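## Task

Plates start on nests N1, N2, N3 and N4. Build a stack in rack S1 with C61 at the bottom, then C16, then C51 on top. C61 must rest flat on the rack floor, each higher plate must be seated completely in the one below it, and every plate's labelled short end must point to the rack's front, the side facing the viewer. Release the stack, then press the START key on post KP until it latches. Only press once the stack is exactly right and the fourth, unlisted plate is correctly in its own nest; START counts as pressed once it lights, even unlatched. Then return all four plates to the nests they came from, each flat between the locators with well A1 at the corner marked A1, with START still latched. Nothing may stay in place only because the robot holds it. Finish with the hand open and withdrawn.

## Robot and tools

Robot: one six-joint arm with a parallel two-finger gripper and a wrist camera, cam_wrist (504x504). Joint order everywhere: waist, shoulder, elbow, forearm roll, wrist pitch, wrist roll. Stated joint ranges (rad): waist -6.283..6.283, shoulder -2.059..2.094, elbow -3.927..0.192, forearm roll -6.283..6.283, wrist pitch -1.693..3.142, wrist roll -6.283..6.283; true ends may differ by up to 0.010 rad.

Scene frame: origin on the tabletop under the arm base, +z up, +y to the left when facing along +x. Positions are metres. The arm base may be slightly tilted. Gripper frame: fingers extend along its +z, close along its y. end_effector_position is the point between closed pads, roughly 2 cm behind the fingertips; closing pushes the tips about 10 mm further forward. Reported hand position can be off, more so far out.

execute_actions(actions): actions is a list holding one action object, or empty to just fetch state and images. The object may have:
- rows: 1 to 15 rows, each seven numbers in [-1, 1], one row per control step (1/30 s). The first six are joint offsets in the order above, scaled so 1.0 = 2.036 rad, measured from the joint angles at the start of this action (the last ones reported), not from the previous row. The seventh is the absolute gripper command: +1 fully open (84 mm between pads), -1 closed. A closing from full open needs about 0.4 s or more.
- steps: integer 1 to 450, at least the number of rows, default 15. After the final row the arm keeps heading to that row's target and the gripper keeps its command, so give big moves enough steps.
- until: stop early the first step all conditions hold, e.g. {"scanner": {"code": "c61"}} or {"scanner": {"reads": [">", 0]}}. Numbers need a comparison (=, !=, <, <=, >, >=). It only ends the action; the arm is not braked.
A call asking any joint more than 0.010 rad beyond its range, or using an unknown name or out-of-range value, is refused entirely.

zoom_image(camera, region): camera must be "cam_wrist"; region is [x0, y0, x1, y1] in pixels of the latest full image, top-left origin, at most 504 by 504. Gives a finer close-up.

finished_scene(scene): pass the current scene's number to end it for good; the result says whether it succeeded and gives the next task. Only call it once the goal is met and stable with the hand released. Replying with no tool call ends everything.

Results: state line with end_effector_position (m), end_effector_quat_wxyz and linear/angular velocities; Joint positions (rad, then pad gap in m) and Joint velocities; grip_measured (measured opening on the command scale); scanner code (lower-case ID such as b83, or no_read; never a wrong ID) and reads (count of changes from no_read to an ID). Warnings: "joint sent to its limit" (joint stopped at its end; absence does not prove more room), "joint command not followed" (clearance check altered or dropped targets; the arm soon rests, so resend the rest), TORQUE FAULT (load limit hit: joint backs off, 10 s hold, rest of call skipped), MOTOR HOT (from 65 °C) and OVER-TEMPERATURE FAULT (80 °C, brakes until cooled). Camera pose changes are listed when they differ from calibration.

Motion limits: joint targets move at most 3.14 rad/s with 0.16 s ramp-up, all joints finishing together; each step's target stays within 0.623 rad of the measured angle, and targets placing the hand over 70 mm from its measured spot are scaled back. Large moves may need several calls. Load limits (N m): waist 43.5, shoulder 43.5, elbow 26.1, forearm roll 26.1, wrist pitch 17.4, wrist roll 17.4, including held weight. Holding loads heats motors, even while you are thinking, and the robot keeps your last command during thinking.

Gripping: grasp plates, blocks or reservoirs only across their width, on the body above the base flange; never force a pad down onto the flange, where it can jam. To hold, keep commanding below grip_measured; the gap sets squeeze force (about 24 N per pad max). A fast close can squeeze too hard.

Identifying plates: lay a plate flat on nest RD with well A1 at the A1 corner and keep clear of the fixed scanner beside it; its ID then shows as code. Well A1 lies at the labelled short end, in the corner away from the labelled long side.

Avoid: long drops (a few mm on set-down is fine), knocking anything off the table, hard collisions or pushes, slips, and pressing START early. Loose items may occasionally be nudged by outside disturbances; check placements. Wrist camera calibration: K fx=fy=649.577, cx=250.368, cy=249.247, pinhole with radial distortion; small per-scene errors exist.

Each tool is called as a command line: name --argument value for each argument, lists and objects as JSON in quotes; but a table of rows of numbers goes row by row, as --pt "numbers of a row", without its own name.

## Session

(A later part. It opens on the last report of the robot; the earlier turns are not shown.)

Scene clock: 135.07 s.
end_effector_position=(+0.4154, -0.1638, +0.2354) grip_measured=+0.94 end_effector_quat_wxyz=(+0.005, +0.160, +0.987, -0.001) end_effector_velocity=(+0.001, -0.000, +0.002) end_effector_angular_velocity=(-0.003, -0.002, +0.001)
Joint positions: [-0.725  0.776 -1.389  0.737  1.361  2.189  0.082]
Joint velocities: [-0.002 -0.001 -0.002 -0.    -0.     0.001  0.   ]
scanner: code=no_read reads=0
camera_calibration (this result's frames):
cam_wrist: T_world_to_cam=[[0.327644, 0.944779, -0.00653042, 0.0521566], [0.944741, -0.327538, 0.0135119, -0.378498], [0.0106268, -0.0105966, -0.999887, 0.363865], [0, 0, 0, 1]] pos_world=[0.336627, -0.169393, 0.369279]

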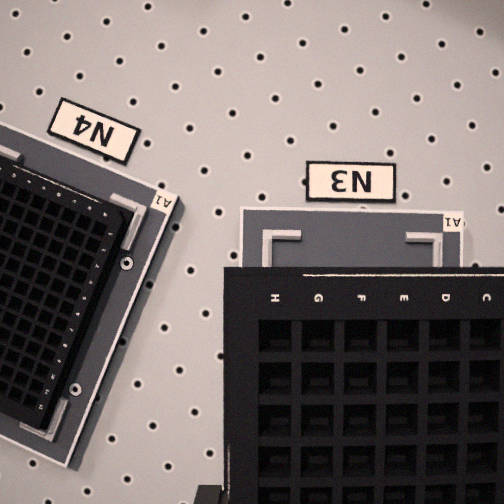

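execute_actions --actions '[{"rows":[[0.0963,-0.2539,0.1586,0.0491,0.0295,-0.0747,0]],"steps":35}]'

execute_actions --actions '[{"rows":[[0.025,0.001,0.027,0.0187,-0.0332,-0.0103,0]],"steps":22}]'

zoom_image --camera "cam_wrist" --region '[170, 190, 504, 330]'

Scene clock: 138.93 s.
end_effector_position=(+0.4493, +0.0341, +0.2296) grip_measured=+0.94 end_effector_quat_wxyz=(-0.001, -0.032, +0.999, +0.003) end_effector_velocity=(+0.000, +0.000, +0.000) end_effector_angular_velocity=(-0.002, -0.000, +0.002)
Joint positions: [-0.529  0.259 -1.067  0.837  1.421  2.037  0.082]
Joint velocities: [ 0.001 -0.001  0.    -0.    -0.001 -0.    -0.   ]
scanner: code=no_read reads=0
camera_calibration (this result's frames):
cam_wrist: T_world_to_cam=[[-0.0504377, 0.998727, -0.000221806, 0.0206971], [0.998727, 0.0504377, 0.00000082, -0.379712], [0.0000120063, -0.000221482, -1, 0.364179], [0, 0, 0, 1]] pos_world=[0.380268, -0.00143834, 0.364184]

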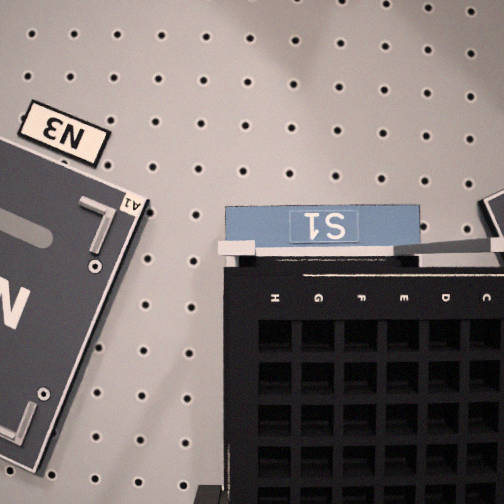

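Scene clock: 139.67 s.
end_effector_position=(+0.4473, +0.0325, +0.2006) grip_measured=+0.94 end_effector_quat_wxyz=(-0.001, -0.032, +0.999, +0.001) end_effector_velocity=(+0.000, +0.000, +0.000) end_effector_angular_velocity=(+0.000, +0.000, +0.002)
Joint positions: [-0.478  0.262 -1.012  0.875  1.353  2.016  0.082]
Joint velocities: [ 0.001 -0.    -0.001 -0.     0.001 -0.    -0.   ]
scanner: code=no_read reads=0
camera_calibration (this result's frames):
cam_wrist: T_world_to_cam=[[-0.0517927, 0.99865, -0.00395237, 0.0234693], [0.998658, 0.0517928, -0.0000796936, -0.377611], [0.000125118, -0.00395119, -0.999992, 0.335279], [0, 0, 0, 1]] pos_world=[0.378278, -0.00255534, 0.335339]

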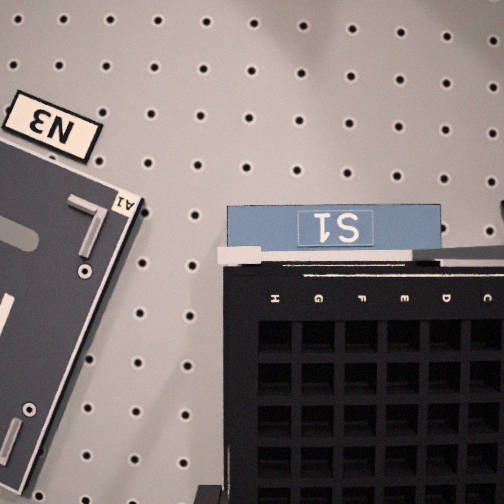

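Region (170, 190, 504, 330) of cam_wrist's 504x504 image, scaled by 1.509, with more detail than that image has; it fills the top 211 rows of this view, and the rest is white.

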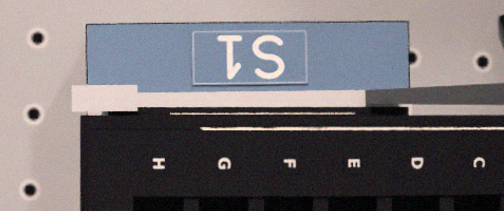

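execute_actions --actions '[{"rows":[[0.0008,0.0003,-0.0013,0,0.0005,0.0015,0],[0.0008,0.0003,-0.0013,0,0.0005,0.0015,0],[0.0008,0.0003,-0.0013,0,0.0005,0.0015,0],[0.0008,0.0003,-0.0013,0,0.0005,0.0015,0],[0.0008,0.0003,-0.0013,0,0.0005,0.0015,0],[0.0008,0.0003,-0.0013,0,0.0005,0.0015,0],[0.0199,0.0046,0.0117,0.016,-0.02,-0.0039,0]],"steps":28}]'

Scene clock: 144.67 s.
end_effector_position=(+0.4481, +0.0334, +0.1798) grip_measured=+0.94 end_effector_quat_wxyz=(-0.002, -0.031, +1.000, +0.002) end_effector_velocity=(+0.001, +0.000, +0.001) end_effector_angular_velocity=(-0.002, -0.002, +0.002)
Joint positions: [-0.437  0.271 -0.987  0.907  1.313  2.008  0.082]
Joint velocities: [-0.    -0.001 -0.001  0.001 -0.001 -0.    -0.   ]
scanner: code=no_read reads=0
camera_calibration (this result's frames):
cam_wrist: T_world_to_cam=[[-0.0497095, 0.998762, -0.00166199, 0.0212546], [0.998762, 0.0497062, -0.00198158, -0.378111], [-0.00189652, -0.00175843, -0.999997, 0.31531], [0, 0, 0, 1]] pos_world=[0.379297, -0.00187938, 0.314595]

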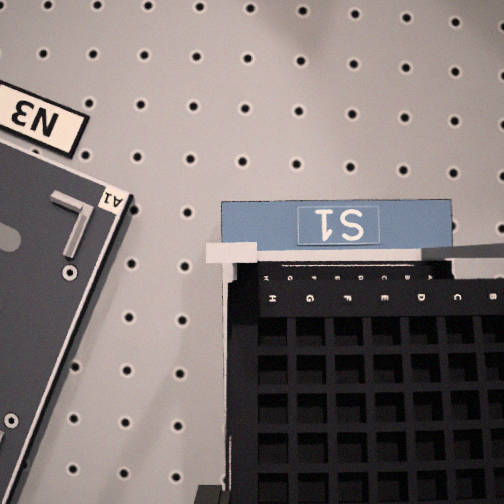

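execute_actions --actions '[{"rows":[[-0.0014,-0.0004,0.0022,0,-0.0009,-0.002,0],[-0.0014,-0.0004,0.0022,0,-0.0009,-0.002,0],[-0.0014,-0.0004,0.0022,0,-0.0009,-0.002,0],[-0.0014,-0.0004,0.0022,0,-0.0009,-0.002,0],[-0.0014,-0.0004,0.0022,0,-0.0009,-0.002,0],[-0.0014,-0.0004,0.0022,0,-0.0009,-0.002,0],[-0.0014,-0.0004,0.0022,0,-0.0009,-0.002,0],[-0.0014,-0.0004,0.0022,0,-0.0009,-0.002,0],[0.013,0.0033,0.0113,0.0123,-0.0162,-0.0063,0]],"steps":30}]'

Scene clock: 147.93 s.
end_effector_position=(+0.4469, +0.0323, +0.1651) grip_measured=+0.94 end_effector_quat_wxyz=(-0.001, -0.031, +1.000, +0.001) end_effector_velocity=(-0.001, -0.000, -0.001) end_effector_angular_velocity=(+0.001, +0.002, -0.001)
Joint positions: [-0.411  0.278 -0.964  0.932  1.28   1.995  0.082]
Joint velocities: [ 0.     0.001  0.001 -0.001  0.    -0.     0.   ]
scanner: code=no_read reads=0
camera_calibration (this result's frames):
cam_wrist: T_world_to_cam=[[-0.048726, 0.998809, -0.00263133, 0.0219563], [0.998812, 0.0487258, -0.000157138, -0.377147], [-0.0000287375, -0.00263586, -0.999997, 0.299854], [0, 0, 0, 1]] pos_world=[0.377778, -0.00276297, 0.299851]

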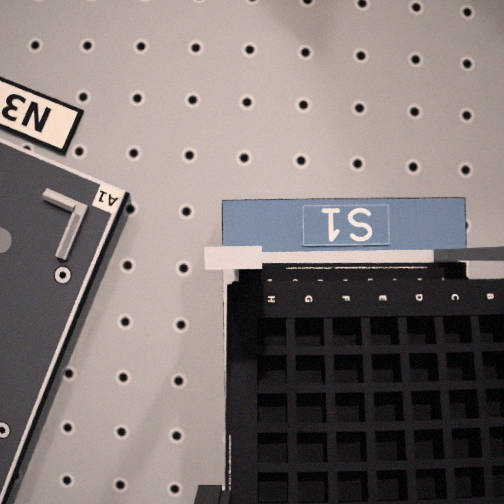

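execute_actions --actions '[{"rows":[[0.044,0.0155,0.0207,0.039,-0.0422,-0.0152,0]],"steps":22}]'

execute_actions --actions '[{"rows":[[0.0044,0.0023,0.0011,0.0044,-0.0038,-0.0019,0],[0.0044,0.0023,0.0011,0.0044,-0.0038,-0.0019,0],[0.0044,0.0023,0.0011,0.0044,-0.0038,-0.0019,0],[0.0087,0.0046,0.0021,0.0088,-0.0077,-0.0037,0],[0.0087,0.0046,0.0021,0.0088,-0.0077,-0.0037,0],[0.0087,0.0046,0.0021,0.0088,-0.0077,-0.0037,0],[0.0131,0.0069,0.0032,0.0131,-0.0115,-0.0056,0],[0.0131,0.0069,0.0032,0.0131,-0.0115,-0.0056,0],[0.0131,0.0069,0.0032,0.0131,-0.0115,-0.0056,0],[0.0174,0.0092,0.0042,0.0175,-0.0154,-0.0074,0],[0.0174,0.0092,0.0042,0.0175,-0.0154,-0.0074,0],[0.0174,0.0092,0.0042,0.0175,-0.0154,-0.0074,0],[0.0218,0.0115,0.0053,0.0219,-0.0192,-0.0093,0]],"steps":28}]'

Scene clock: 152.33 s.
end_effector_position=(+0.4463, +0.0328, +0.1212) grip_measured=+0.93 end_effector_quat_wxyz=(-0.002, -0.031, +1.000, +0.001) end_effector_velocity=(-0.000, +0.000, -0.001) end_effector_angular_velocity=(+0.001, +0.001, +0.000)
Joint positions: [-0.322  0.309 -0.922  1.012  1.194  1.964  0.082]
Joint velocities: [ 0.001  0.001 -0.     0.001 -0.    -0.    -0.   ]
scanner: code=no_read reads=0
camera_calibration (this result's frames):
cam_wrist: T_world_to_cam=[[-0.0484975, 0.998817, -0.00344057, 0.0213009], [0.998821, 0.0484898, -0.00228394, -0.376319], [-0.00211441, -0.00354728, -0.999991, 0.256868], [0, 0, 0, 1]] pos_world=[0.377451, -0.00211687, 0.25608]

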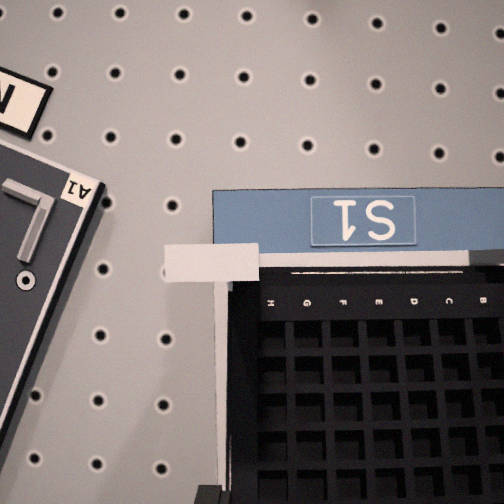

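Scene clock: 153.27 s.
end_effector_position=(+0.4470, +0.0325, +0.1000) grip_measured=+0.93 end_effector_quat_wxyz=(-0.002, -0.031, +1.000, +0.001) end_effector_velocity=(-0.000, +0.000, -0.000) end_effector_angular_velocity=(+0.001, +0.000, -0.000)
Joint positions: [-0.277  0.333 -0.911  1.056  1.155  1.945  0.082]
Joint velocities: [ 0.001  0.     0.     0.001 -0.    -0.     0.   ]
scanner: code=no_read reads=0
camera_calibration (this result's frames):
cam_wrist: T_world_to_cam=[[-0.049397, 0.998772, -0.00372186, 0.0219703], [0.998779, 0.0493941, -0.000863811, -0.377256], [-0.000678912, -0.00375998, -0.999993, 0.235093], [0, 0, 0, 1]] pos_world=[0.37804, -0.00242519, 0.234847]

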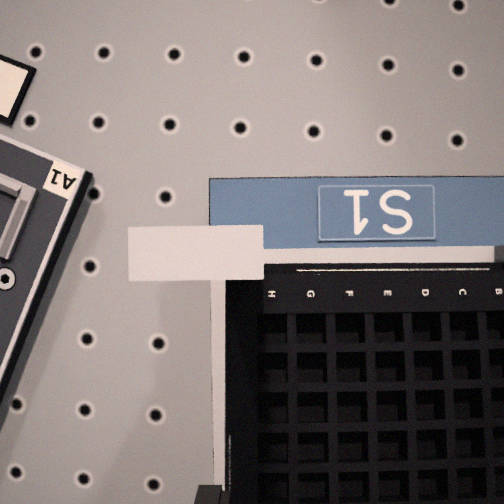

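execute_actions --actions '[{"rows":[[0.0035,0.002,0.0005,0.0035,-0.0029,-0.0014,0],[0.0035,0.002,0.0005,0.0035,-0.0029,-0.0014,0],[0.0035,0.002,0.0005,0.0035,-0.0029,-0.0014,0],[0.007,0.004,0.001,0.007,-0.0058,-0.0029,0],[0.007,0.004,0.001,0.007,-0.0058,-0.0029,0],[0.007,0.004,0.001,0.007,-0.0058,-0.0029,0],[0.0104,0.0059,0.0015,0.0105,-0.0087,-0.0043,0]],"steps":22}]'

Scene clock: 155.37 s.
end_effector_position=(+0.4470, +0.0324, +0.0899) grip_measured=+0.93 end_effector_quat_wxyz=(-0.002, -0.031, +1.000, +0.001) end_effector_velocity=(+0.000, -0.000, +0.000) end_effector_angular_velocity=(-0.001, -0.001, -0.000)
Joint positions: [-0.256  0.345 -0.908  1.077  1.138  1.937  0.082]
Joint velocities: [ 0.     0.    -0.001  0.    -0.001  0.    -0.   ]
scanner: code=no_read reads=0
camera_calibration (this result's frames):
cam_wrist: T_world_to_cam=[[-0.0492519, 0.99878, -0.003609, 0.021938], [0.998786, 0.0492475, -0.00128029, -0.377222], [-0.001101, -0.00366767, -0.999993, 0.225116], [0, 0, 0, 1]] pos_world=[0.378093, -0.00250836, 0.224711]

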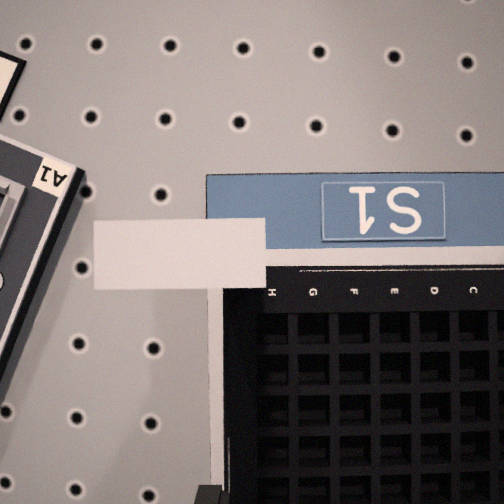

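5 mm more.

execute_actions --actions '[{"rows":[[0.0026,0.0016,0.0003,0.0027,-0.0021,-0.0011,0],[0.0026,0.0016,0.0003,0.0027,-0.0021,-0.0011,0],[0.0026,0.0016,0.0003,0.0027,-0.0021,-0.0011,0],[0.0053,0.0032,0.0006,0.0055,-0.0043,-0.0023,0]],"steps":18}]'

Scene clock: 157.03 s.
end_effector_position=(+0.4475, +0.0324, +0.0850) grip_measured=+0.93 end_effector_quat_wxyz=(-0.002, -0.031, +1.000, +0.001) end_effector_velocity=(-0.001, -0.000, -0.001) end_effector_angular_velocity=(+0.001, +0.002, -0.002)
Joint positions: [-0.245  0.351 -0.907  1.089  1.129  1.932  0.082]
Joint velocities: [ 0.     0.001  0.003 -0.001 -0.    -0.     0.   ]
scanner: code=no_read reads=0
camera_calibration (this result's frames):
cam_wrist: T_world_to_cam=[[-0.049682, 0.998757, -0.00399979, 0.0222212], [0.998765, 0.0496802, -0.000559521, -0.377711], [-0.000360115, -0.00402265, -0.999992, 0.219885], [0, 0, 0, 1]] pos_world=[0.378428, -0.00254428, 0.219761]

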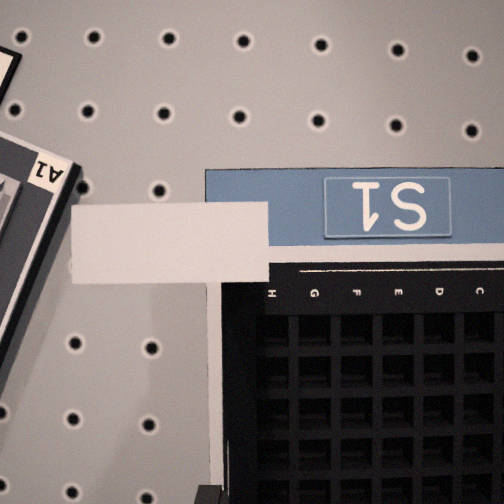

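execute_actions --actions '[{"rows":[[0,0,0,0,0,0,1]],"steps":12}]'

execute_actions --actions '[{"rows":[[-0.0378,-0.0206,-0.0074,-0.0378,0.0319,0.0157,1]],"steps":16}]'

execute_actions --actions '[{"rows":[[-0.1017,-0.0246,-0.0712,-0.086,0.1115,0.0359,1]],"steps":24}]'

execute_actions --actions '[{"rows":[[0.2344,-0.2699,0.2429,0.1223,-0.1291,-0.0963,1]],"steps":40}]'

Scene clock: 164.73 s.
end_effector_position=(+0.4471, +0.0324, +0.0847) grip_measured=+1.00 end_effector_quat_wxyz=(-0.002, -0.031, +1.000, +0.001) end_effector_velocity=(+0.002, -0.000, +0.002) end_effector_angular_velocity=(-0.004, -0.005, +0.003)
Joint positions: [-0.245  0.351 -0.907  1.089  1.129  1.932  0.084]
Joint velocities: [-0.002 -0.002 -0.003  0.    -0.003 -0.001 -0.   ]
scanner: code=no_read reads=0
camera_calibration (this result's frames):
cam_wrist: T_world_to_cam=[[-0.0492576, 0.99878, -0.00353784, 0.0219665], [0.998786, 0.0492534, -0.00127504, -0.377322], [-0.00109923, -0.00359635, -0.999993, 0.21992], [0, 0, 0, 1]] pos_world=[0.378187, -0.0025644, 0.219515]

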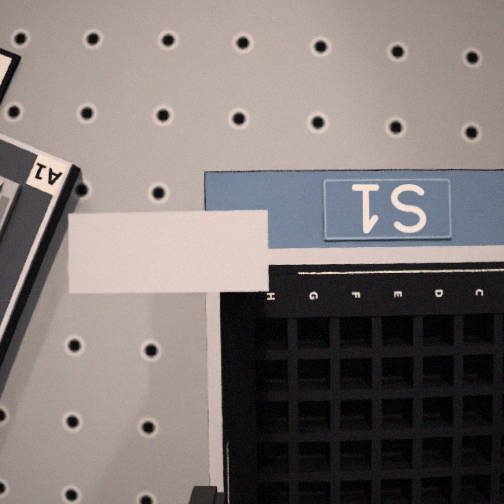

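Scene clock: 165.27 s.
end_effector_position=(+0.4462, +0.0326, +0.1211) grip_measured=+1.00 end_effector_quat_wxyz=(-0.002, -0.031, +1.000, +0.001) end_effector_velocity=(+0.003, +0.000, +0.003) end_effector_angular_velocity=(-0.004, -0.005, +0.005)
Joint positions: [-0.322  0.31  -0.921  1.012  1.194  1.964  0.084]
Joint velocities: [-0.002 -0.003 -0.005 -0.001 -0.001  0.     0.   ]
scanner: code=no_read reads=0
camera_calibration (this result's frames):
cam_wrist: T_world_to_cam=[[-0.0481562, 0.998834, -0.0035229, 0.0213622], [0.998838, 0.0481493, -0.0020344, -0.376227], [-0.0018624, -0.00361678, -0.999992, 0.256703], [0, 0, 0, 1]] pos_world=[0.377297, -0.00229381, 0.25601]

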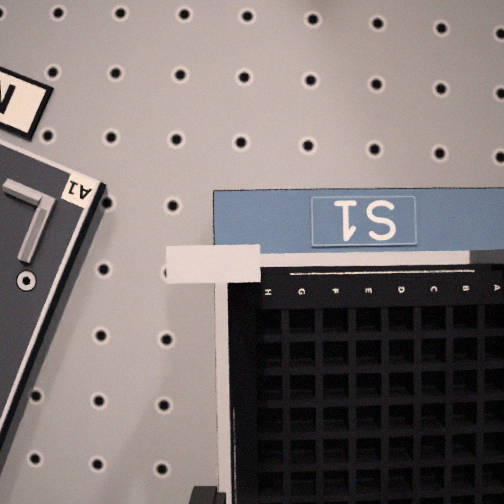

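Scene clock: 166.07 s.
end_effector_position=(+0.4491, +0.0341, +0.2292) grip_measured=+1.00 end_effector_quat_wxyz=(-0.002, -0.032, +0.999, +0.003) end_effector_velocity=(+0.001, -0.001, +0.001) end_effector_angular_velocity=(-0.002, -0.003, -0.000)
Joint positions: [-0.528  0.26  -1.066  0.837  1.421  2.037  0.084]
Joint velocities: [-0.002 -0.001 -0.001 -0.    -0.001  0.     0.   ]
scanner: code=no_read reads=0
camera_calibration (this result's frames):
cam_wrist: T_world_to_cam=[[-0.0503524, 0.998732, 0.0000648718, 0.0205798], [0.998731, 0.0503524, -0.000767436, -0.379351], [-0.000769729, 0.0000261472, -1, 0.364187], [0, 0, 0, 1]] pos_world=[0.380186, -0.001462, 0.363894]

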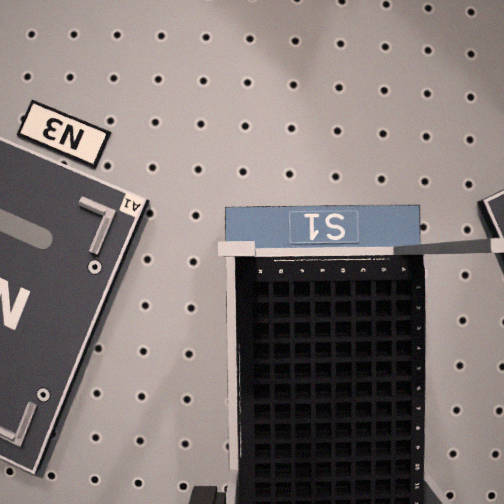

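Scene clock: 167.40 s.
end_effector_position=(+0.3896, +0.2096, +0.0995) grip_measured=+1.00 end_effector_quat_wxyz=(-0.002, -0.255, +0.967, +0.001) end_effector_velocity=(-0.000, +0.001, -0.000) end_effector_angular_velocity=(+0.001, +0.001, +0.001)
Joint positions: [-0.051 -0.29  -0.572  1.086  1.158  1.841  0.084]
Joint velocities: [ 0.    -0.    -0.     0.     0.002 -0.    -0.   ]
scanner: code=no_read reads=0
camera_calibration (this result's frames):
cam_wrist: T_world_to_cam=[[-0.481294, 0.876554, -0.00299392, 0.0361368], [0.876559, 0.481294, -0.000637253, -0.371557], [0.000882369, -0.00293105, -0.999995, 0.234408], [0, 0, 0, 1]] pos_world=[0.342877, 0.147839, 0.234279]

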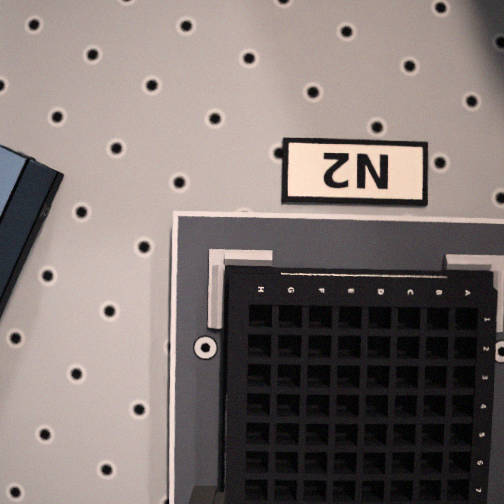

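execute_actions --actions '[{"rows":[[0.0619,0.0398,0.0018,0.0519,-0.0585,-0.0123,1]],"steps":20}]'

Scene clock: 170.87 s.
end_effector_position=(+0.3923, +0.2081, +0.0559) grip_measured=+1.00 end_effector_quat_wxyz=(-0.002, -0.246, +0.969, +0.001) end_effector_velocity=(-0.000, +0.000, -0.001) end_effector_angular_velocity=(+0.000, +0.001, -0.001)
Joint positions: [ 0.074 -0.209 -0.568  1.191  1.039  1.816  0.084]
Joint velocities: [ 0.002  0.001  0.     0.001 -0.    -0.    -0.   ]
scanner: code=no_read reads=0
camera_calibration (this result's frames):
cam_wrist: T_world_to_cam=[[-0.465685, 0.884944, -0.00335009, 0.0307467], [0.88495, 0.465686, -0.000524446, -0.373303], [0.00109598, -0.00320889, -0.999994, 0.190778], [0, 0, 0, 1]] pos_world=[0.344463, 0.147245, 0.190684]

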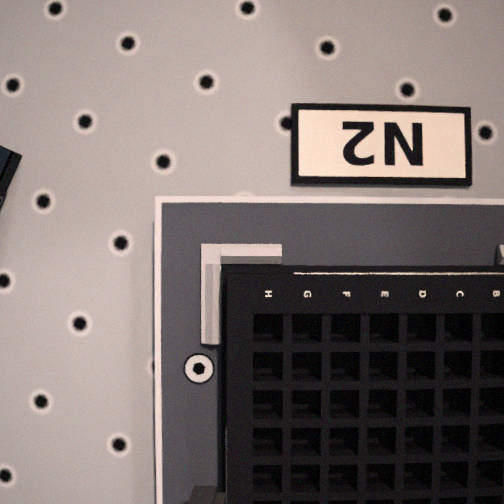

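execute_actions --actions '[{"rows":[[0.0218,0.0167,-0.0013,0.0214,-0.0195,-0.0098,1]],"steps":18}]'

execute_actions --actions '[{"rows":[[0,0,0,0,0,0,0]],"steps":12}]'

Scene clock: 175.10 s.
end_effector_position=(+0.3923, +0.2069, +0.0398) grip_measured=+1.00 end_effector_quat_wxyz=(-0.002, -0.245, +0.970, +0.001) end_effector_velocity=(-0.000, +0.000, -0.000) end_effector_angular_velocity=(+0.001, +0.001, -0.001)
Joint positions: [ 0.119 -0.175 -0.57   1.235  0.999  1.796  0.084]
Joint velocities: [ 0.001  0.001 -0.     0.001  0.001  0.     0.   ]
scanner: code=no_read reads=0
camera_calibration (this result's frames):
cam_wrist: T_world_to_cam=[[-0.463594, 0.88604, -0.00361515, 0.0306815], [0.886047, 0.463594, -0.00078967, -0.372724], [0.000976284, -0.00356928, -0.999993, 0.174767], [0, 0, 0, 1]] pos_world=[0.344304, 0.146232, 0.174582]

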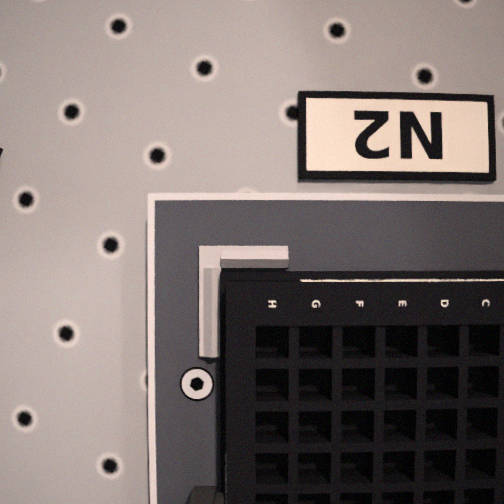

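Scene clock: 175.50 s.
end_effector_position=(+0.3925, +0.2066, +0.0401) grip_measured=+0.94 end_effector_quat_wxyz=(-0.001, -0.245, +0.970, +0.000) end_effector_velocity=(+0.000, +0.000, -0.000) end_effector_angular_velocity=(+0.001, -0.000, +0.001)
Joint positions: [ 0.118 -0.175 -0.57   1.234  0.998  1.796  0.082]
Joint velocities: [ 0.001  0.    -0.001  0.001  0.    -0.     0.   ]
scanner: code=no_read reads=0
camera_calibration (this result's frames):
cam_wrist: T_world_to_cam=[[-0.463366, 0.886155, -0.00468502, 0.0309625], [0.886165, 0.46337, -0.00023753, -0.372825], [0.00196041, -0.00426176, -0.999989, 0.174831], [0, 0, 0, 1]] pos_world=[0.344389, 0.146063, 0.174885]

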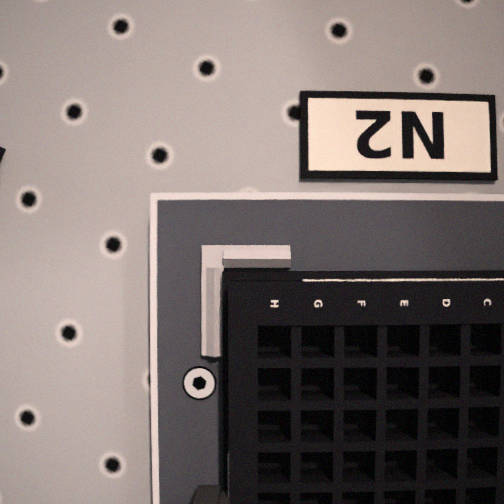

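execute_actions --actions '[{"rows":[[-0.0218,-0.0155,0.0013,-0.0214,0.0195,0.009,0]],"steps":14}]'

execute_actions --actions '[{"rows":[[-0.198,-0.041,-0.139,-0.149,0.22,0.066,0]],"steps":32}]'

Scene clock: 177.97 s.
end_effector_position=(+0.3917, +0.2072, +0.0553) grip_measured=+0.94 end_effector_quat_wxyz=(-0.003, -0.246, +0.969, +0.001) end_effector_velocity=(+0.003, -0.002, +0.003) end_effector_angular_velocity=(-0.006, -0.010, +0.000)
Joint positions: [ 0.075 -0.206 -0.567  1.191  1.039  1.814  0.082]
Joint velocities: [-0.007 -0.002 -0.002 -0.002 -0.005  0.    -0.   ]
scanner: code=no_read reads=0
camera_calibration (this result's frames):
cam_wrist: T_world_to_cam=[[-0.464981, 0.885317, -0.00256538, 0.0308345], [0.88532, 0.464976, -0.00242927, -0.372204], [-0.000957835, -0.00340075, -0.999994, 0.190971], [0, 0, 0, 1]] pos_world=[0.34404, 0.146417, 0.190144]

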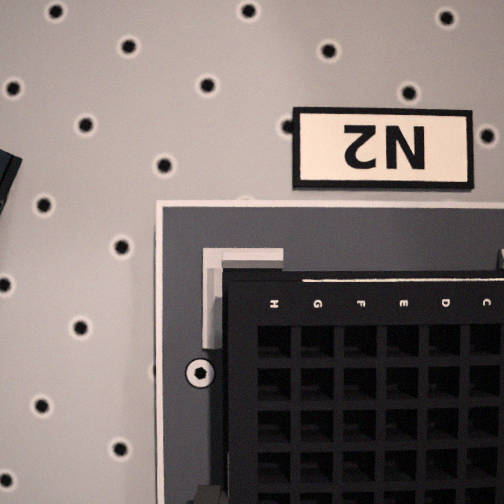

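Scene clock: 179.03 s.
end_effector_position=(+0.4243, +0.2285, +0.2235) grip_measured=+0.94 end_effector_quat_wxyz=(-0.005, -0.256, +0.967, -0.012) end_effector_velocity=(+0.000, +0.000, +0.001) end_effector_angular_velocity=(-0.000, -0.001, +0.000)
Joint positions: [-0.328 -0.29  -0.85   0.888  1.487  1.949  0.082]
Joint velocities: [-0.001 -0.    -0.001 -0.     0.001 -0.    -0.   ]
scanner: code=no_read reads=0
camera_calibration (this result's frames):
cam_wrist: T_world_to_cam=[[-0.482884, 0.875258, -0.0273196, 0.0429932], [0.875681, 0.482732, -0.0123718, -0.408305], [0.00235954, -0.0298974, -0.99955, 0.363844], [0, 0, 0, 1]] pos_world=[0.377447, 0.170349, 0.359803]

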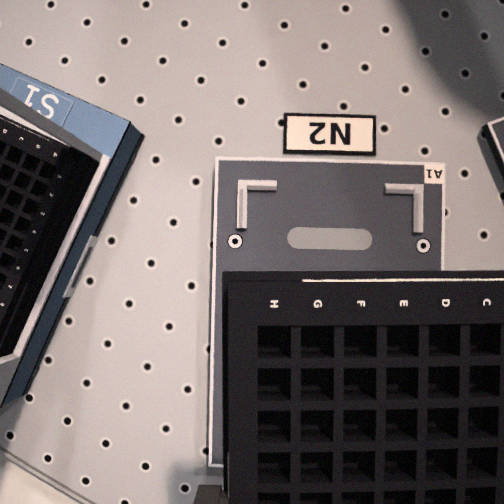

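execute_actions --actions '[{"rows":[[-0.0987,0.2697,-0.1066,-0.025,-0.0324,0.0432,0]],"steps":35}]'

execute_actions --actions '[{"rows":[[0.0243,0.001,0.0282,0.0187,-0.0337,-0.0118,0]],"steps":22}]'

execute_actions --actions '[{"rows":[[0.0048,0.001,0.0034,0.0039,-0.0052,-0.0013,0],[0.0048,0.001,0.0034,0.0039,-0.0052,-0.0013,0],[0.0048,0.001,0.0034,0.0039,-0.0052,-0.0013,0],[0.0048,0.001,0.0034,0.0039,-0.0052,-0.0013,0],[0.0095,0.002,0.0068,0.0078,-0.0104,-0.0026,0]],"steps":20}]'

Scene clock: 183.43 s.
end_effector_position=(+0.4496, +0.0341, +0.2300) grip_measured=+0.94 end_effector_quat_wxyz=(-0.001, -0.032, +0.999, +0.002) end_effector_velocity=(-0.000, -0.001, -0.000) end_effector_angular_velocity=(-0.000, -0.000, -0.002)
Joint positions: [-0.529  0.259 -1.067  0.837  1.421  2.037  0.082]
Joint velocities: [-0.     0.001  0.001  0.    -0.002 -0.     0.   ]
scanner: code=no_read reads=0
camera_calibration (this result's frames):
cam_wrist: T_world_to_cam=[[-0.0514964, 0.998673, -0.00092176, 0.0212834], [0.998673, 0.0514971, 0.000755622, -0.380212], [0.000802087, -0.000881625, -0.999999, 0.364317], [0, 0, 0, 1]] pos_world=[0.380512, -0.00135409, 0.364623]

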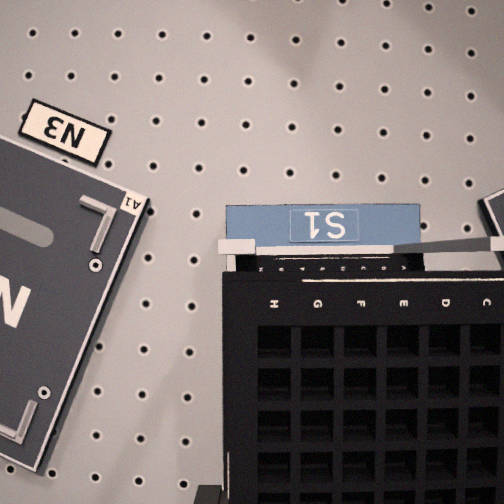

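Scene clock: 184.17 s.
end_effector_position=(+0.4468, +0.0319, +0.2010) grip_measured=+0.94 end_effector_quat_wxyz=(-0.001, -0.033, +0.999, +0.000) end_effector_velocity=(-0.001, -0.000, -0.001) end_effector_angular_velocity=(+0.001, +0.001, -0.001)
Joint positions: [-0.48   0.261 -1.01   0.875  1.352  2.013  0.082]
Joint velocities: [ 0.     0.     0.001 -0.     0.    -0.     0.   ]
scanner: code=no_read reads=0
camera_calibration (this result's frames):
cam_wrist: T_world_to_cam=[[-0.0532486, 0.998571, -0.00460587, 0.0249016], [0.99858, 0.0532548, 0.00124112, -0.37735], [0.00148463, -0.00453324, -0.999989, 0.335055], [0, 0, 0, 1]] pos_world=[0.377642, -0.00325141, 0.335634]

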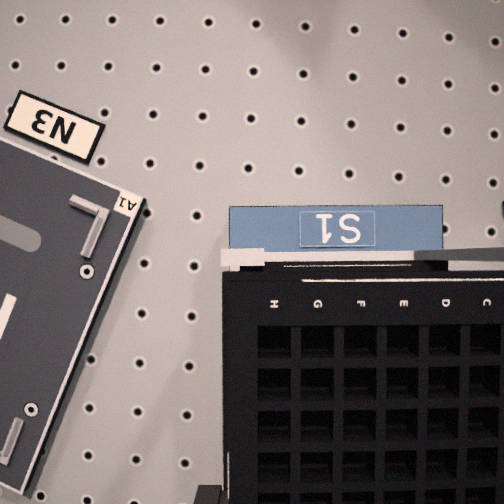

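Scene clock: 184.83 s.
end_effector_position=(+0.4477, +0.0320, +0.1913) grip_measured=+0.94 end_effector_quat_wxyz=(+0.000, -0.033, +0.999, +0.000) end_effector_velocity=(-0.003, -0.000, -0.003) end_effector_angular_velocity=(+0.005, +0.007, -0.005)
Joint positions: [-0.461  0.265 -0.997  0.891  1.331  2.007  0.082]
Joint velocities: [ 0.002  0.003  0.006 -0.001  0.001 -0.     0.   ]
scanner: code=no_read reads=0
camera_calibration (this result's frames):
cam_wrist: T_world_to_cam=[[-0.0536105, 0.998548, -0.00520208, 0.0250777], [0.998558, 0.053625, 0.0026959, -0.378519], [0.00297095, -0.00505004, -0.999983, 0.324775], [0, 0, 0, 1]] pos_world=[0.378353, -0.00310306, 0.32592]

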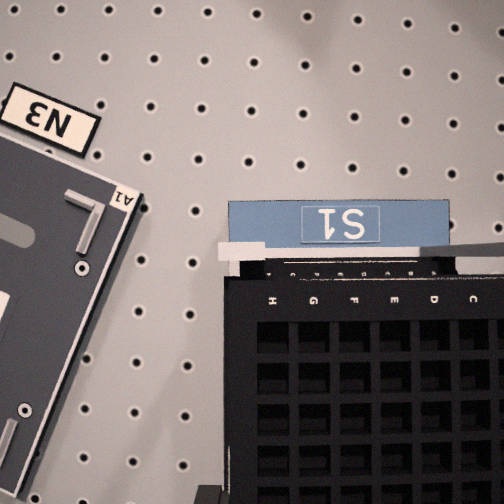

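execute_actions --actions '[{"rows":[[-0.0011,-0.0023,0.0036,0,-0.001,-0.002,0],[-0.0011,-0.0023,0.0036,0,-0.001,-0.002,0],[-0.0011,-0.0023,0.0036,0,-0.001,-0.002,0],[-0.0011,-0.0023,0.0036,0,-0.001,-0.002,0],[-0.0011,-0.0023,0.0036,0,-0.001,-0.002,0],[-0.0011,-0.0023,0.0036,0,-0.001,-0.002,0],[-0.0011,-0.0023,0.0036,0,-0.001,-0.002,0],[-0.0011,-0.0023,0.0036,0,-0.001,-0.002,0],[0.0037,-0.0013,0.007,0.0039,-0.0062,-0.0033,0],[0.0037,-0.0013,0.007,0.0039,-0.0062,-0.0033,0],[0.0037,-0.0013,0.007,0.0039,-0.0062,-0.0033,0],[0.0084,-0.0003,0.0103,0.0078,-0.0114,-0.0046,0]],"steps":28}]'

Scene clock: 188.03 s.
end_effector_position=(+0.4457, +0.0318, +0.1814) grip_measured=+0.94 end_effector_quat_wxyz=(+0.001, -0.033, +0.999, -0.000) end_effector_velocity=(+0.000, -0.000, +0.000) end_effector_angular_velocity=(-0.000, -0.001, +0.000)
Joint positions: [-0.444  0.264 -0.976  0.907  1.308  1.998  0.082]
Joint velocities: [-0.    -0.     0.     0.001 -0.001 -0.001 -0.   ]
scanner: code=no_read reads=0
camera_calibration (this result's frames):
cam_wrist: T_world_to_cam=[[-0.0534464, 0.998553, -0.00602001, 0.0251735], [0.998563, 0.0534687, 0.00359866, -0.376677], [0.00391534, -0.00581902, -0.999975, 0.31444], [0, 0, 0, 1]] pos_world=[0.37625, -0.00316691, 0.315939]

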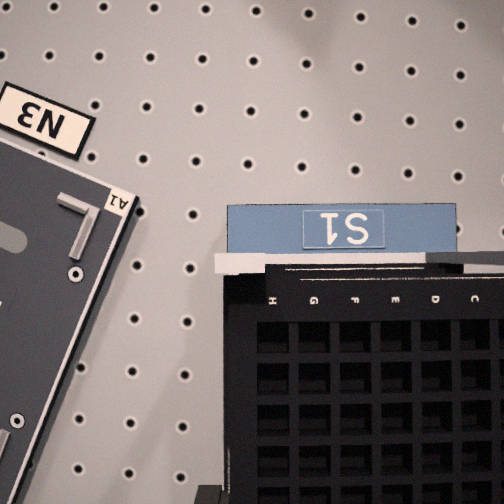

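execute_actions --actions '[{"rows":[[0.0288,0.0079,0.0173,0.0236,-0.0294,-0.0069,0],[0.0288,0.0079,0.0173,0.0236,-0.0294,-0.0069,0],[0.0288,0.0079,0.0173,0.0236,-0.0294,-0.0069,0],[0.0288,0.0079,0.0173,0.0236,-0.0294,-0.0069,0],[0.0288,0.0079,0.0173,0.0236,-0.0294,-0.0069,0],[0.0288,0.0079,0.0173,0.0236,-0.0294,-0.0069,0],[0.0288,0.0079,0.0173,0.0236,-0.0294,-0.0069,0],[0.0288,0.0079,0.0173,0.0236,-0.0294,-0.0069,0],[0.0288,0.0079,0.0173,0.0236,-0.0294,-0.0069,0],[0.0599,0.0221,0.0265,0.0516,-0.056,-0.0167,0]],"steps":28}]'

execute_actions --actions '[{"rows":[[0.006,0.003,0.0018,0.006,-0.0052,-0.0027,0],[0.006,0.003,0.0018,0.006,-0.0052,-0.0027,0],[0.006,0.003,0.0018,0.006,-0.0052,-0.0027,0],[0.012,0.006,0.0036,0.012,-0.0105,-0.0054,0],[0.012,0.006,0.0036,0.012,-0.0105,-0.0054,0],[0.012,0.006,0.0036,0.012,-0.0105,-0.0054,0],[0.018,0.009,0.0054,0.018,-0.0157,-0.008,0],[0.018,0.009,0.0054,0.018,-0.0157,-0.008,0],[0.018,0.009,0.0054,0.018,-0.0157,-0.008,0],[0.0237,0.012,0.0072,0.0237,-0.0209,-0.0107,0]],"steps":26}]'

Scene clock: 193.67 s.
end_effector_position=(+0.4469, +0.0327, +0.1216) grip_measured=+0.93 end_effector_quat_wxyz=(-0.002, -0.031, +1.000, +0.001) end_effector_velocity=(-0.001, +0.001, -0.001) end_effector_angular_velocity=(+0.004, +0.003, -0.001)
Joint positions: [-0.322  0.309 -0.922  1.012  1.193  1.964  0.082]
Joint velocities: [ 0.001  0.     0.001  0.001  0.003 -0.    -0.   ]
scanner: code=no_read reads=0
camera_calibration (this result's frames):
cam_wrist: T_world_to_cam=[[-0.0491131, 0.998784, -0.00430684, 0.0217901], [0.998793, 0.0491109, -0.000613887, -0.377108], [-0.000401628, -0.00433179, -0.999991, 0.256571], [0, 0, 0, 1]] pos_world=[0.377826, -0.00213205, 0.256431]

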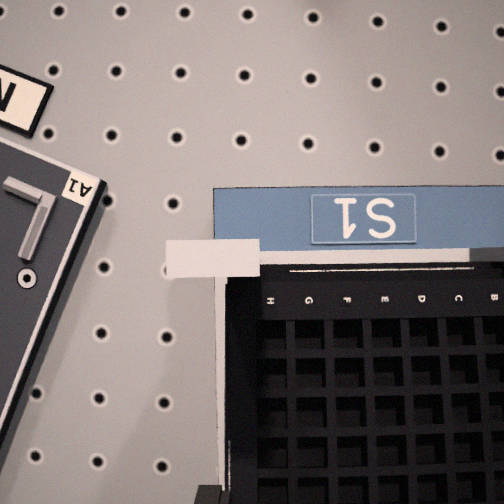

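Scene clock: 194.53 s.
end_effector_position=(+0.4462, +0.0325, +0.0979) grip_measured=+0.93 end_effector_quat_wxyz=(-0.002, -0.031, +1.000, +0.001) end_effector_velocity=(+0.003, +0.001, +0.003) end_effector_angular_velocity=(-0.004, -0.003, +0.010)
Joint positions: [-0.273  0.334 -0.908  1.061  1.151  1.942  0.082]
Joint velocities: [-0.001 -0.004 -0.007 -0.004  0.001  0.    -0.   ]
scanner: code=no_read reads=0
camera_calibration (this result's frames):
cam_wrist: T_world_to_cam=[[-0.0493472, 0.998775, -0.00357689, 0.0219144], [0.998781, 0.0493439, -0.00100377, -0.376396], [-0.000826047, -0.00362206, -0.999993, 0.232982], [0, 0, 0, 1]] pos_world=[0.377212, -0.00247083, 0.232681]

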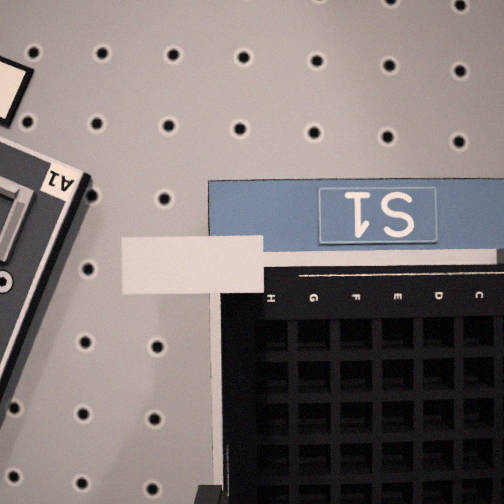

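execute_actions --actions '[{"rows":[[0,0,0,0,0,0,1]],"steps":12}]'

execute_actions --actions '[{"rows":[[-0.024,-0.0123,-0.0069,-0.024,0.0211,0.0108,1]],"steps":14}]'

execute_actions --actions '[{"rows":[[-0.1017,-0.0246,-0.0712,-0.086,0.1115,0.0359,1]],"steps":22}]'

execute_actions --actions '[{"rows":[[-0.455,0.06,0.28,0.104,-0.032,0.459,1]],"steps":45}]'

Scene clock: 196.93 s.
end_effector_position=(+0.4460, +0.0325, +0.0977) grip_measured=+1.00 end_effector_quat_wxyz=(-0.002, -0.031, +1.000, +0.001) end_effector_velocity=(+0.001, +0.000, +0.001) end_effector_angular_velocity=(-0.002, -0.003, +0.002)
Joint positions: [-0.273  0.334 -0.907  1.061  1.151  1.942  0.084]
Joint velocities: [-0.001 -0.001 -0.001  0.    -0.001 -0.    -0.   ]
scanner: code=no_read reads=0
camera_calibration (this result's frames):
cam_wrist: T_world_to_cam=[[-0.0490964, 0.998788, -0.00338868, 0.0218053], [0.998793, 0.049092, -0.00137218, -0.376181], [-0.00120416, -0.00345196, -0.999993, 0.232996], [0, 0, 0, 1]] pos_world=[0.377078, -0.00250715, 0.232552]

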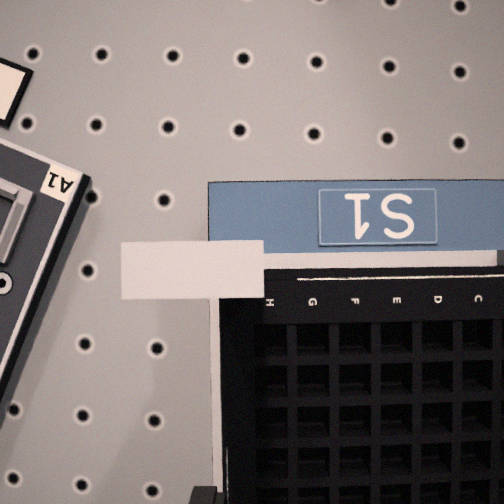

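Scene clock: 197.40 s.
end_effector_position=(+0.4462, +0.0328, +0.1212) grip_measured=+1.00 end_effector_quat_wxyz=(-0.002, -0.031, +1.000, +0.001) end_effector_velocity=(+0.003, +0.001, +0.003) end_effector_angular_velocity=(-0.004, -0.006, +0.006)
Joint positions: [-0.322  0.309 -0.921  1.012  1.194  1.964  0.084]
Joint velocities: [-0.001 -0.004 -0.006 -0.    -0.001  0.    -0.   ]
scanner: code=no_read reads=0
camera_calibration (this result's frames):
cam_wrist: T_world_to_cam=[[-0.0481421, 0.998835, -0.00342294, 0.0211738], [0.998839, 0.0481362, -0.00178828, -0.376281], [-0.00162143, -0.00350506, -0.999993, 0.256685], [0, 0, 0, 1]] pos_world=[0.377279, -0.00213666, 0.256083]

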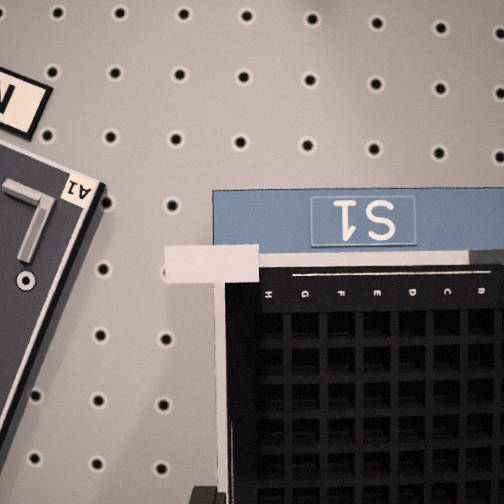

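Scene clock: 198.13 s.
end_effector_position=(+0.4491, +0.0343, +0.2292) grip_measured=+1.00 end_effector_quat_wxyz=(-0.002, -0.032, +0.999, +0.003) end_effector_velocity=(+0.001, -0.001, +0.002) end_effector_angular_velocity=(-0.004, -0.003, -0.000)
Joint positions: [-0.528  0.259 -1.066  0.837  1.421  2.037  0.084]
Joint velocities: [-0.003 -0.001 -0.002 -0.001 -0.001  0.     0.   ]
scanner: code=no_read reads=0
camera_calibration (this result's frames):
cam_wrist: T_world_to_cam=[[-0.0503635, 0.998731, 0.000250925, 0.0203266], [0.998731, 0.0503636, -0.000703187, -0.379355], [-0.000714932, 0.000215191, -1, 0.364131], [0, 0, 0, 1]] pos_world=[0.380158, -0.00127348, 0.363859]

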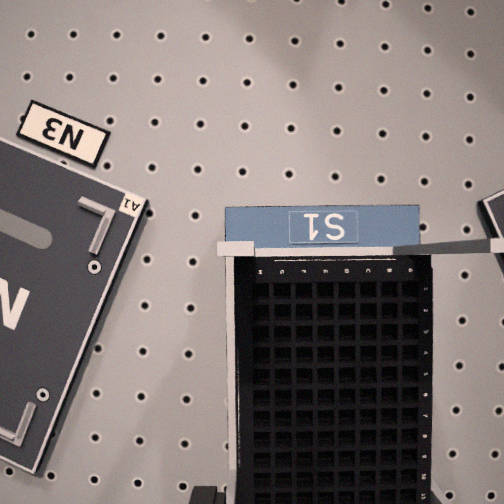

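Scene clock: 199.63 s.
end_effector_position=(+0.2174, -0.0864, +0.2585) grip_measured=+1.00 end_effector_quat_wxyz=(+0.239, +0.740, +0.533, +0.335) end_effector_velocity=(-0.000, -0.001, +0.000) end_effector_angular_velocity=(-0.001, -0.000, -0.001)
Joint positions: [-1.454  0.381 -0.496  1.049  1.356  2.972  0.084]
Joint velocities: [-0.001  0.    -0.001  0.    -0.     0.     0.   ]
scanner: code=no_read reads=0
camera_calibration (this result's frames):
cam_wrist: T_world_to_cam=[[0.629096, -0.330805, 0.703424, -0.315152], [-0.218339, -0.943695, -0.248531, 0.100951], [0.746033, 0.00276438, -0.665903, 0.14483], [0, 0, 0, 1]] pos_world=[0.112255, -0.00938689, 0.343218]

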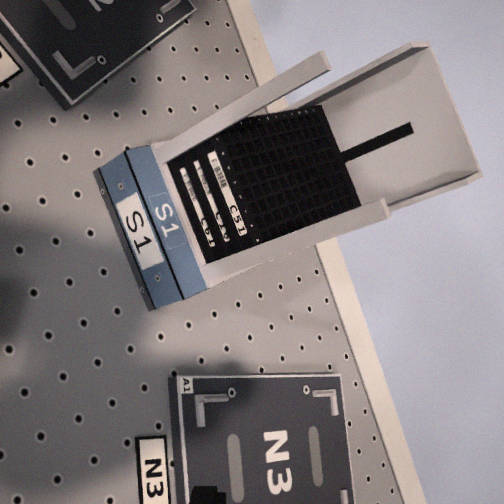

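execute_actions --actions '[{"rows":[[-0.0196,-0.645,-0.272,-0.249,0.7515,-0.644,1]],"steps":70}]'

Scene clock: 207.70 s.
end_effector_position=(+0.1697, +0.3636, +0.3916) grip_measured=+1.00 end_effector_quat_wxyz=(+0.054, -0.101, +0.993, -0.010) end_effector_velocity=(+0.000, -0.000, +0.000) end_effector_angular_velocity=(-0.001, -0.000, -0.000)
Joint positions: [-1.492 -0.791 -1.012  0.575  2.678  1.8    0.084]
Joint velocities: [ 0.     0.    -0.    -0.    -0.001 -0.    -0.   ]
scanner: code=no_read reads=0
joint command not followed: on one or more control steps a check withheld the commanded joint targets, and the robot was not sent them on those steps.
cause: the commanded joint targets would bring two parts of the arm too close to each other (its gripper and another part of the arm, with joints 4 (forearm roll) to 6 (wrist roll) between them); next, command targets that bring no two parts of the arm closer together.
camera_calibration (this result's frames):
cam_wrist: T_world_to_cam=[[-0.185714, 0.982004, -0.0343345, -0.280091], [0.97611, 0.188384, 0.108258, -0.205743], [0.112778, -0.0134093, -0.99353, 0.509437], [0, 0, 0, 1]] pos_world=[0.0913578, 0.320641, 0.518797]

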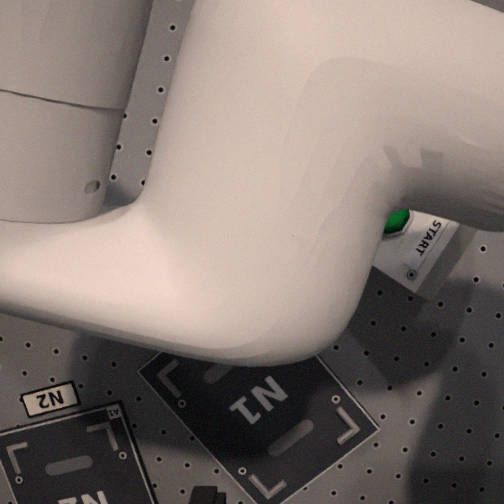

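execute_actions --actions '[{"rows":[[0.3,0,0,-0.688,-0.95,-0.098,-1]],"steps":45}]'

execute_actions --actions '[{"rows":[[0.604,-0.172,0.312,-0.688,-0.95,0,-1]],"steps":60}]'

Scene clock: 220.40 s.
end_effector_position=(+0.2767, +0.2689, +0.7828) grip_measured=-1.00 end_effector_quat_wxyz=(+0.411, +0.241, -0.380, +0.793) end_effector_velocity=(+0.001, +0.001, +0.000) end_effector_angular_velocity=(-0.003, +0.002, +0.002)
Joint positions: [-0.881 -0.791 -1.012 -0.825  0.745  1.601  0.   ]
Joint velocities: [ 0.001 -0.    -0.001 -0.002 -0.003 -0.     0.   ]
scanner: code=no_read reads=0
camera_calibration (this result's frames):
cam_wrist: T_world_to_cam=[[-0.828016, -0.383612, -0.408939, 0.68441], [0.555491, -0.46201, -0.691358, 0.582465], [0.0762795, -0.799617, 0.595645, -0.137738], [0, 0, 0, 1]] pos_world=[0.253655, 0.421516, 0.764617]

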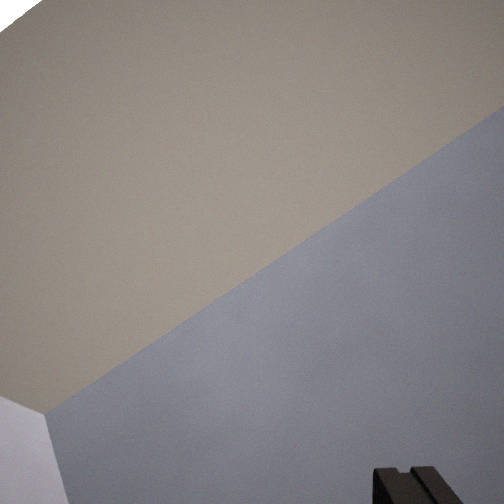

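Scene clock: 222.40 s.
end_effector_position=(+0.1034, +0.3988, +0.1310) grip_measured=-1.00 end_effector_quat_wxyz=(-0.001, +0.707, +0.707, +0.001) end_effector_velocity=(-0.001, -0.001, +0.000) end_effector_angular_velocity=(-0.001, +0.004, +0.001)
Joint positions: [ 0.348 -1.141 -0.377 -2.225 -1.189  1.601  0.   ]
Joint velocities: [ 0.002 -0.     0.001 -0.002 -0.002  0.001  0.   ]
scanner: code=no_read reads=0
camera_calibration (this result's frames):
cam_wrist: T_world_to_cam=[[0.999887, -0.0137409, -0.00611639, -0.0651199], [-0.0137391, -0.999906, 0.000335276, 0.4709], [-0.00612042, -0.000251205, -0.999981, 0.266358], [0, 0, 0, 1]] pos_world=[0.0732125, 0.470028, 0.265796]

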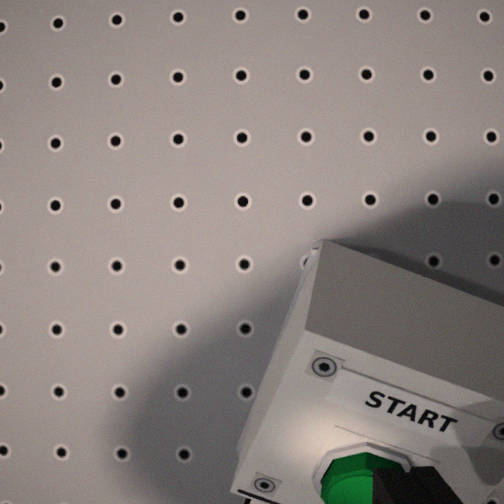

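execute_actions --actions '[{"rows":[[0.0931,0.0272,0.0243,0.0015,0.1047,0.017,-1]],"steps":25}]'

Scene clock: 227.63 s.
end_effector_position=(+0.1027, +0.3931, +0.0991) grip_measured=-1.00 end_effector_quat_wxyz=(-0.001, +0.702, +0.712, -0.003) end_effector_velocity=(-0.000, -0.000, -0.000) end_effector_angular_velocity=(-0.003, +0.003, +0.004)
Joint positions: [ 0.537 -1.087 -0.339 -2.233 -0.989  1.635  0.   ]
Joint velocities: [ 0.004  0.004 -0.003 -0.004  0.001 -0.001  0.   ]
scanner: code=no_read reads=0
camera_calibration (this result's frames):
cam_wrist: T_world_to_cam=[[0.999938, 0.000977263, -0.0110953, -0.0699403], [0.00102933, -0.999988, 0.00468765, 0.463231], [-0.0110906, -0.00469878, -0.999927, 0.236685], [0, 0, 0, 1]] pos_world=[0.0720841, 0.464406, 0.23372]

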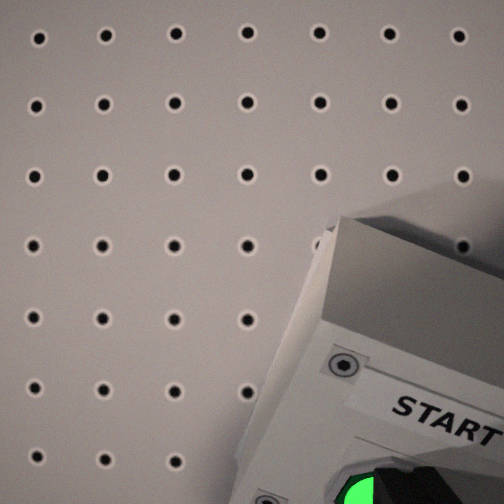

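Pressed and bottomed. Back off.

execute_actions --actions '[{"rows":[[-0.093,-0.0265,-0.019,0.004,-0.098,-0.017,-1]],"steps":22}]'

Scene clock: 228.90 s.
end_effector_position=(+0.1037, +0.3989, +0.1309) grip_measured=-1.00 end_effector_quat_wxyz=(-0.001, +0.708, +0.707, +0.001) end_effector_velocity=(+0.001, +0.001, +0.001) end_effector_angular_velocity=(+0.001, -0.006, +0.003)
Joint positions: [ 0.348 -1.14  -0.378 -2.225 -1.188  1.601  0.   ]
Joint velocities: [-0.003 -0.003 -0.004 -0.001 -0.     0.     0.   ]
scanner: code=no_read reads=0
camera_calibration (this result's frames):
cam_wrist: T_world_to_cam=[[0.999879, -0.0144523, -0.00577574, -0.0651793], [-0.0144502, -0.999896, 0.00040254, 0.471016], [-0.00578095, -0.000319031, -0.999983, 0.266276], [0, 0, 0, 1]] pos_world=[0.0735171, 0.47011, 0.265706]

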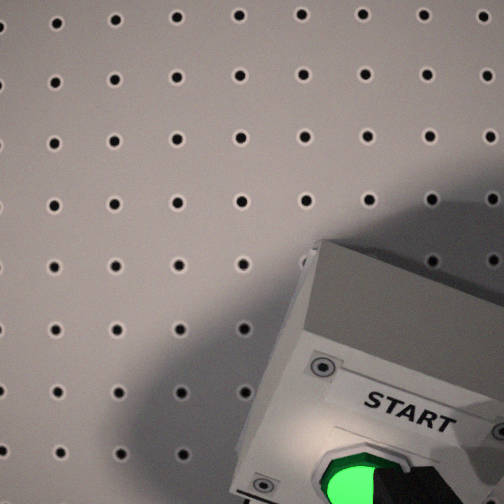

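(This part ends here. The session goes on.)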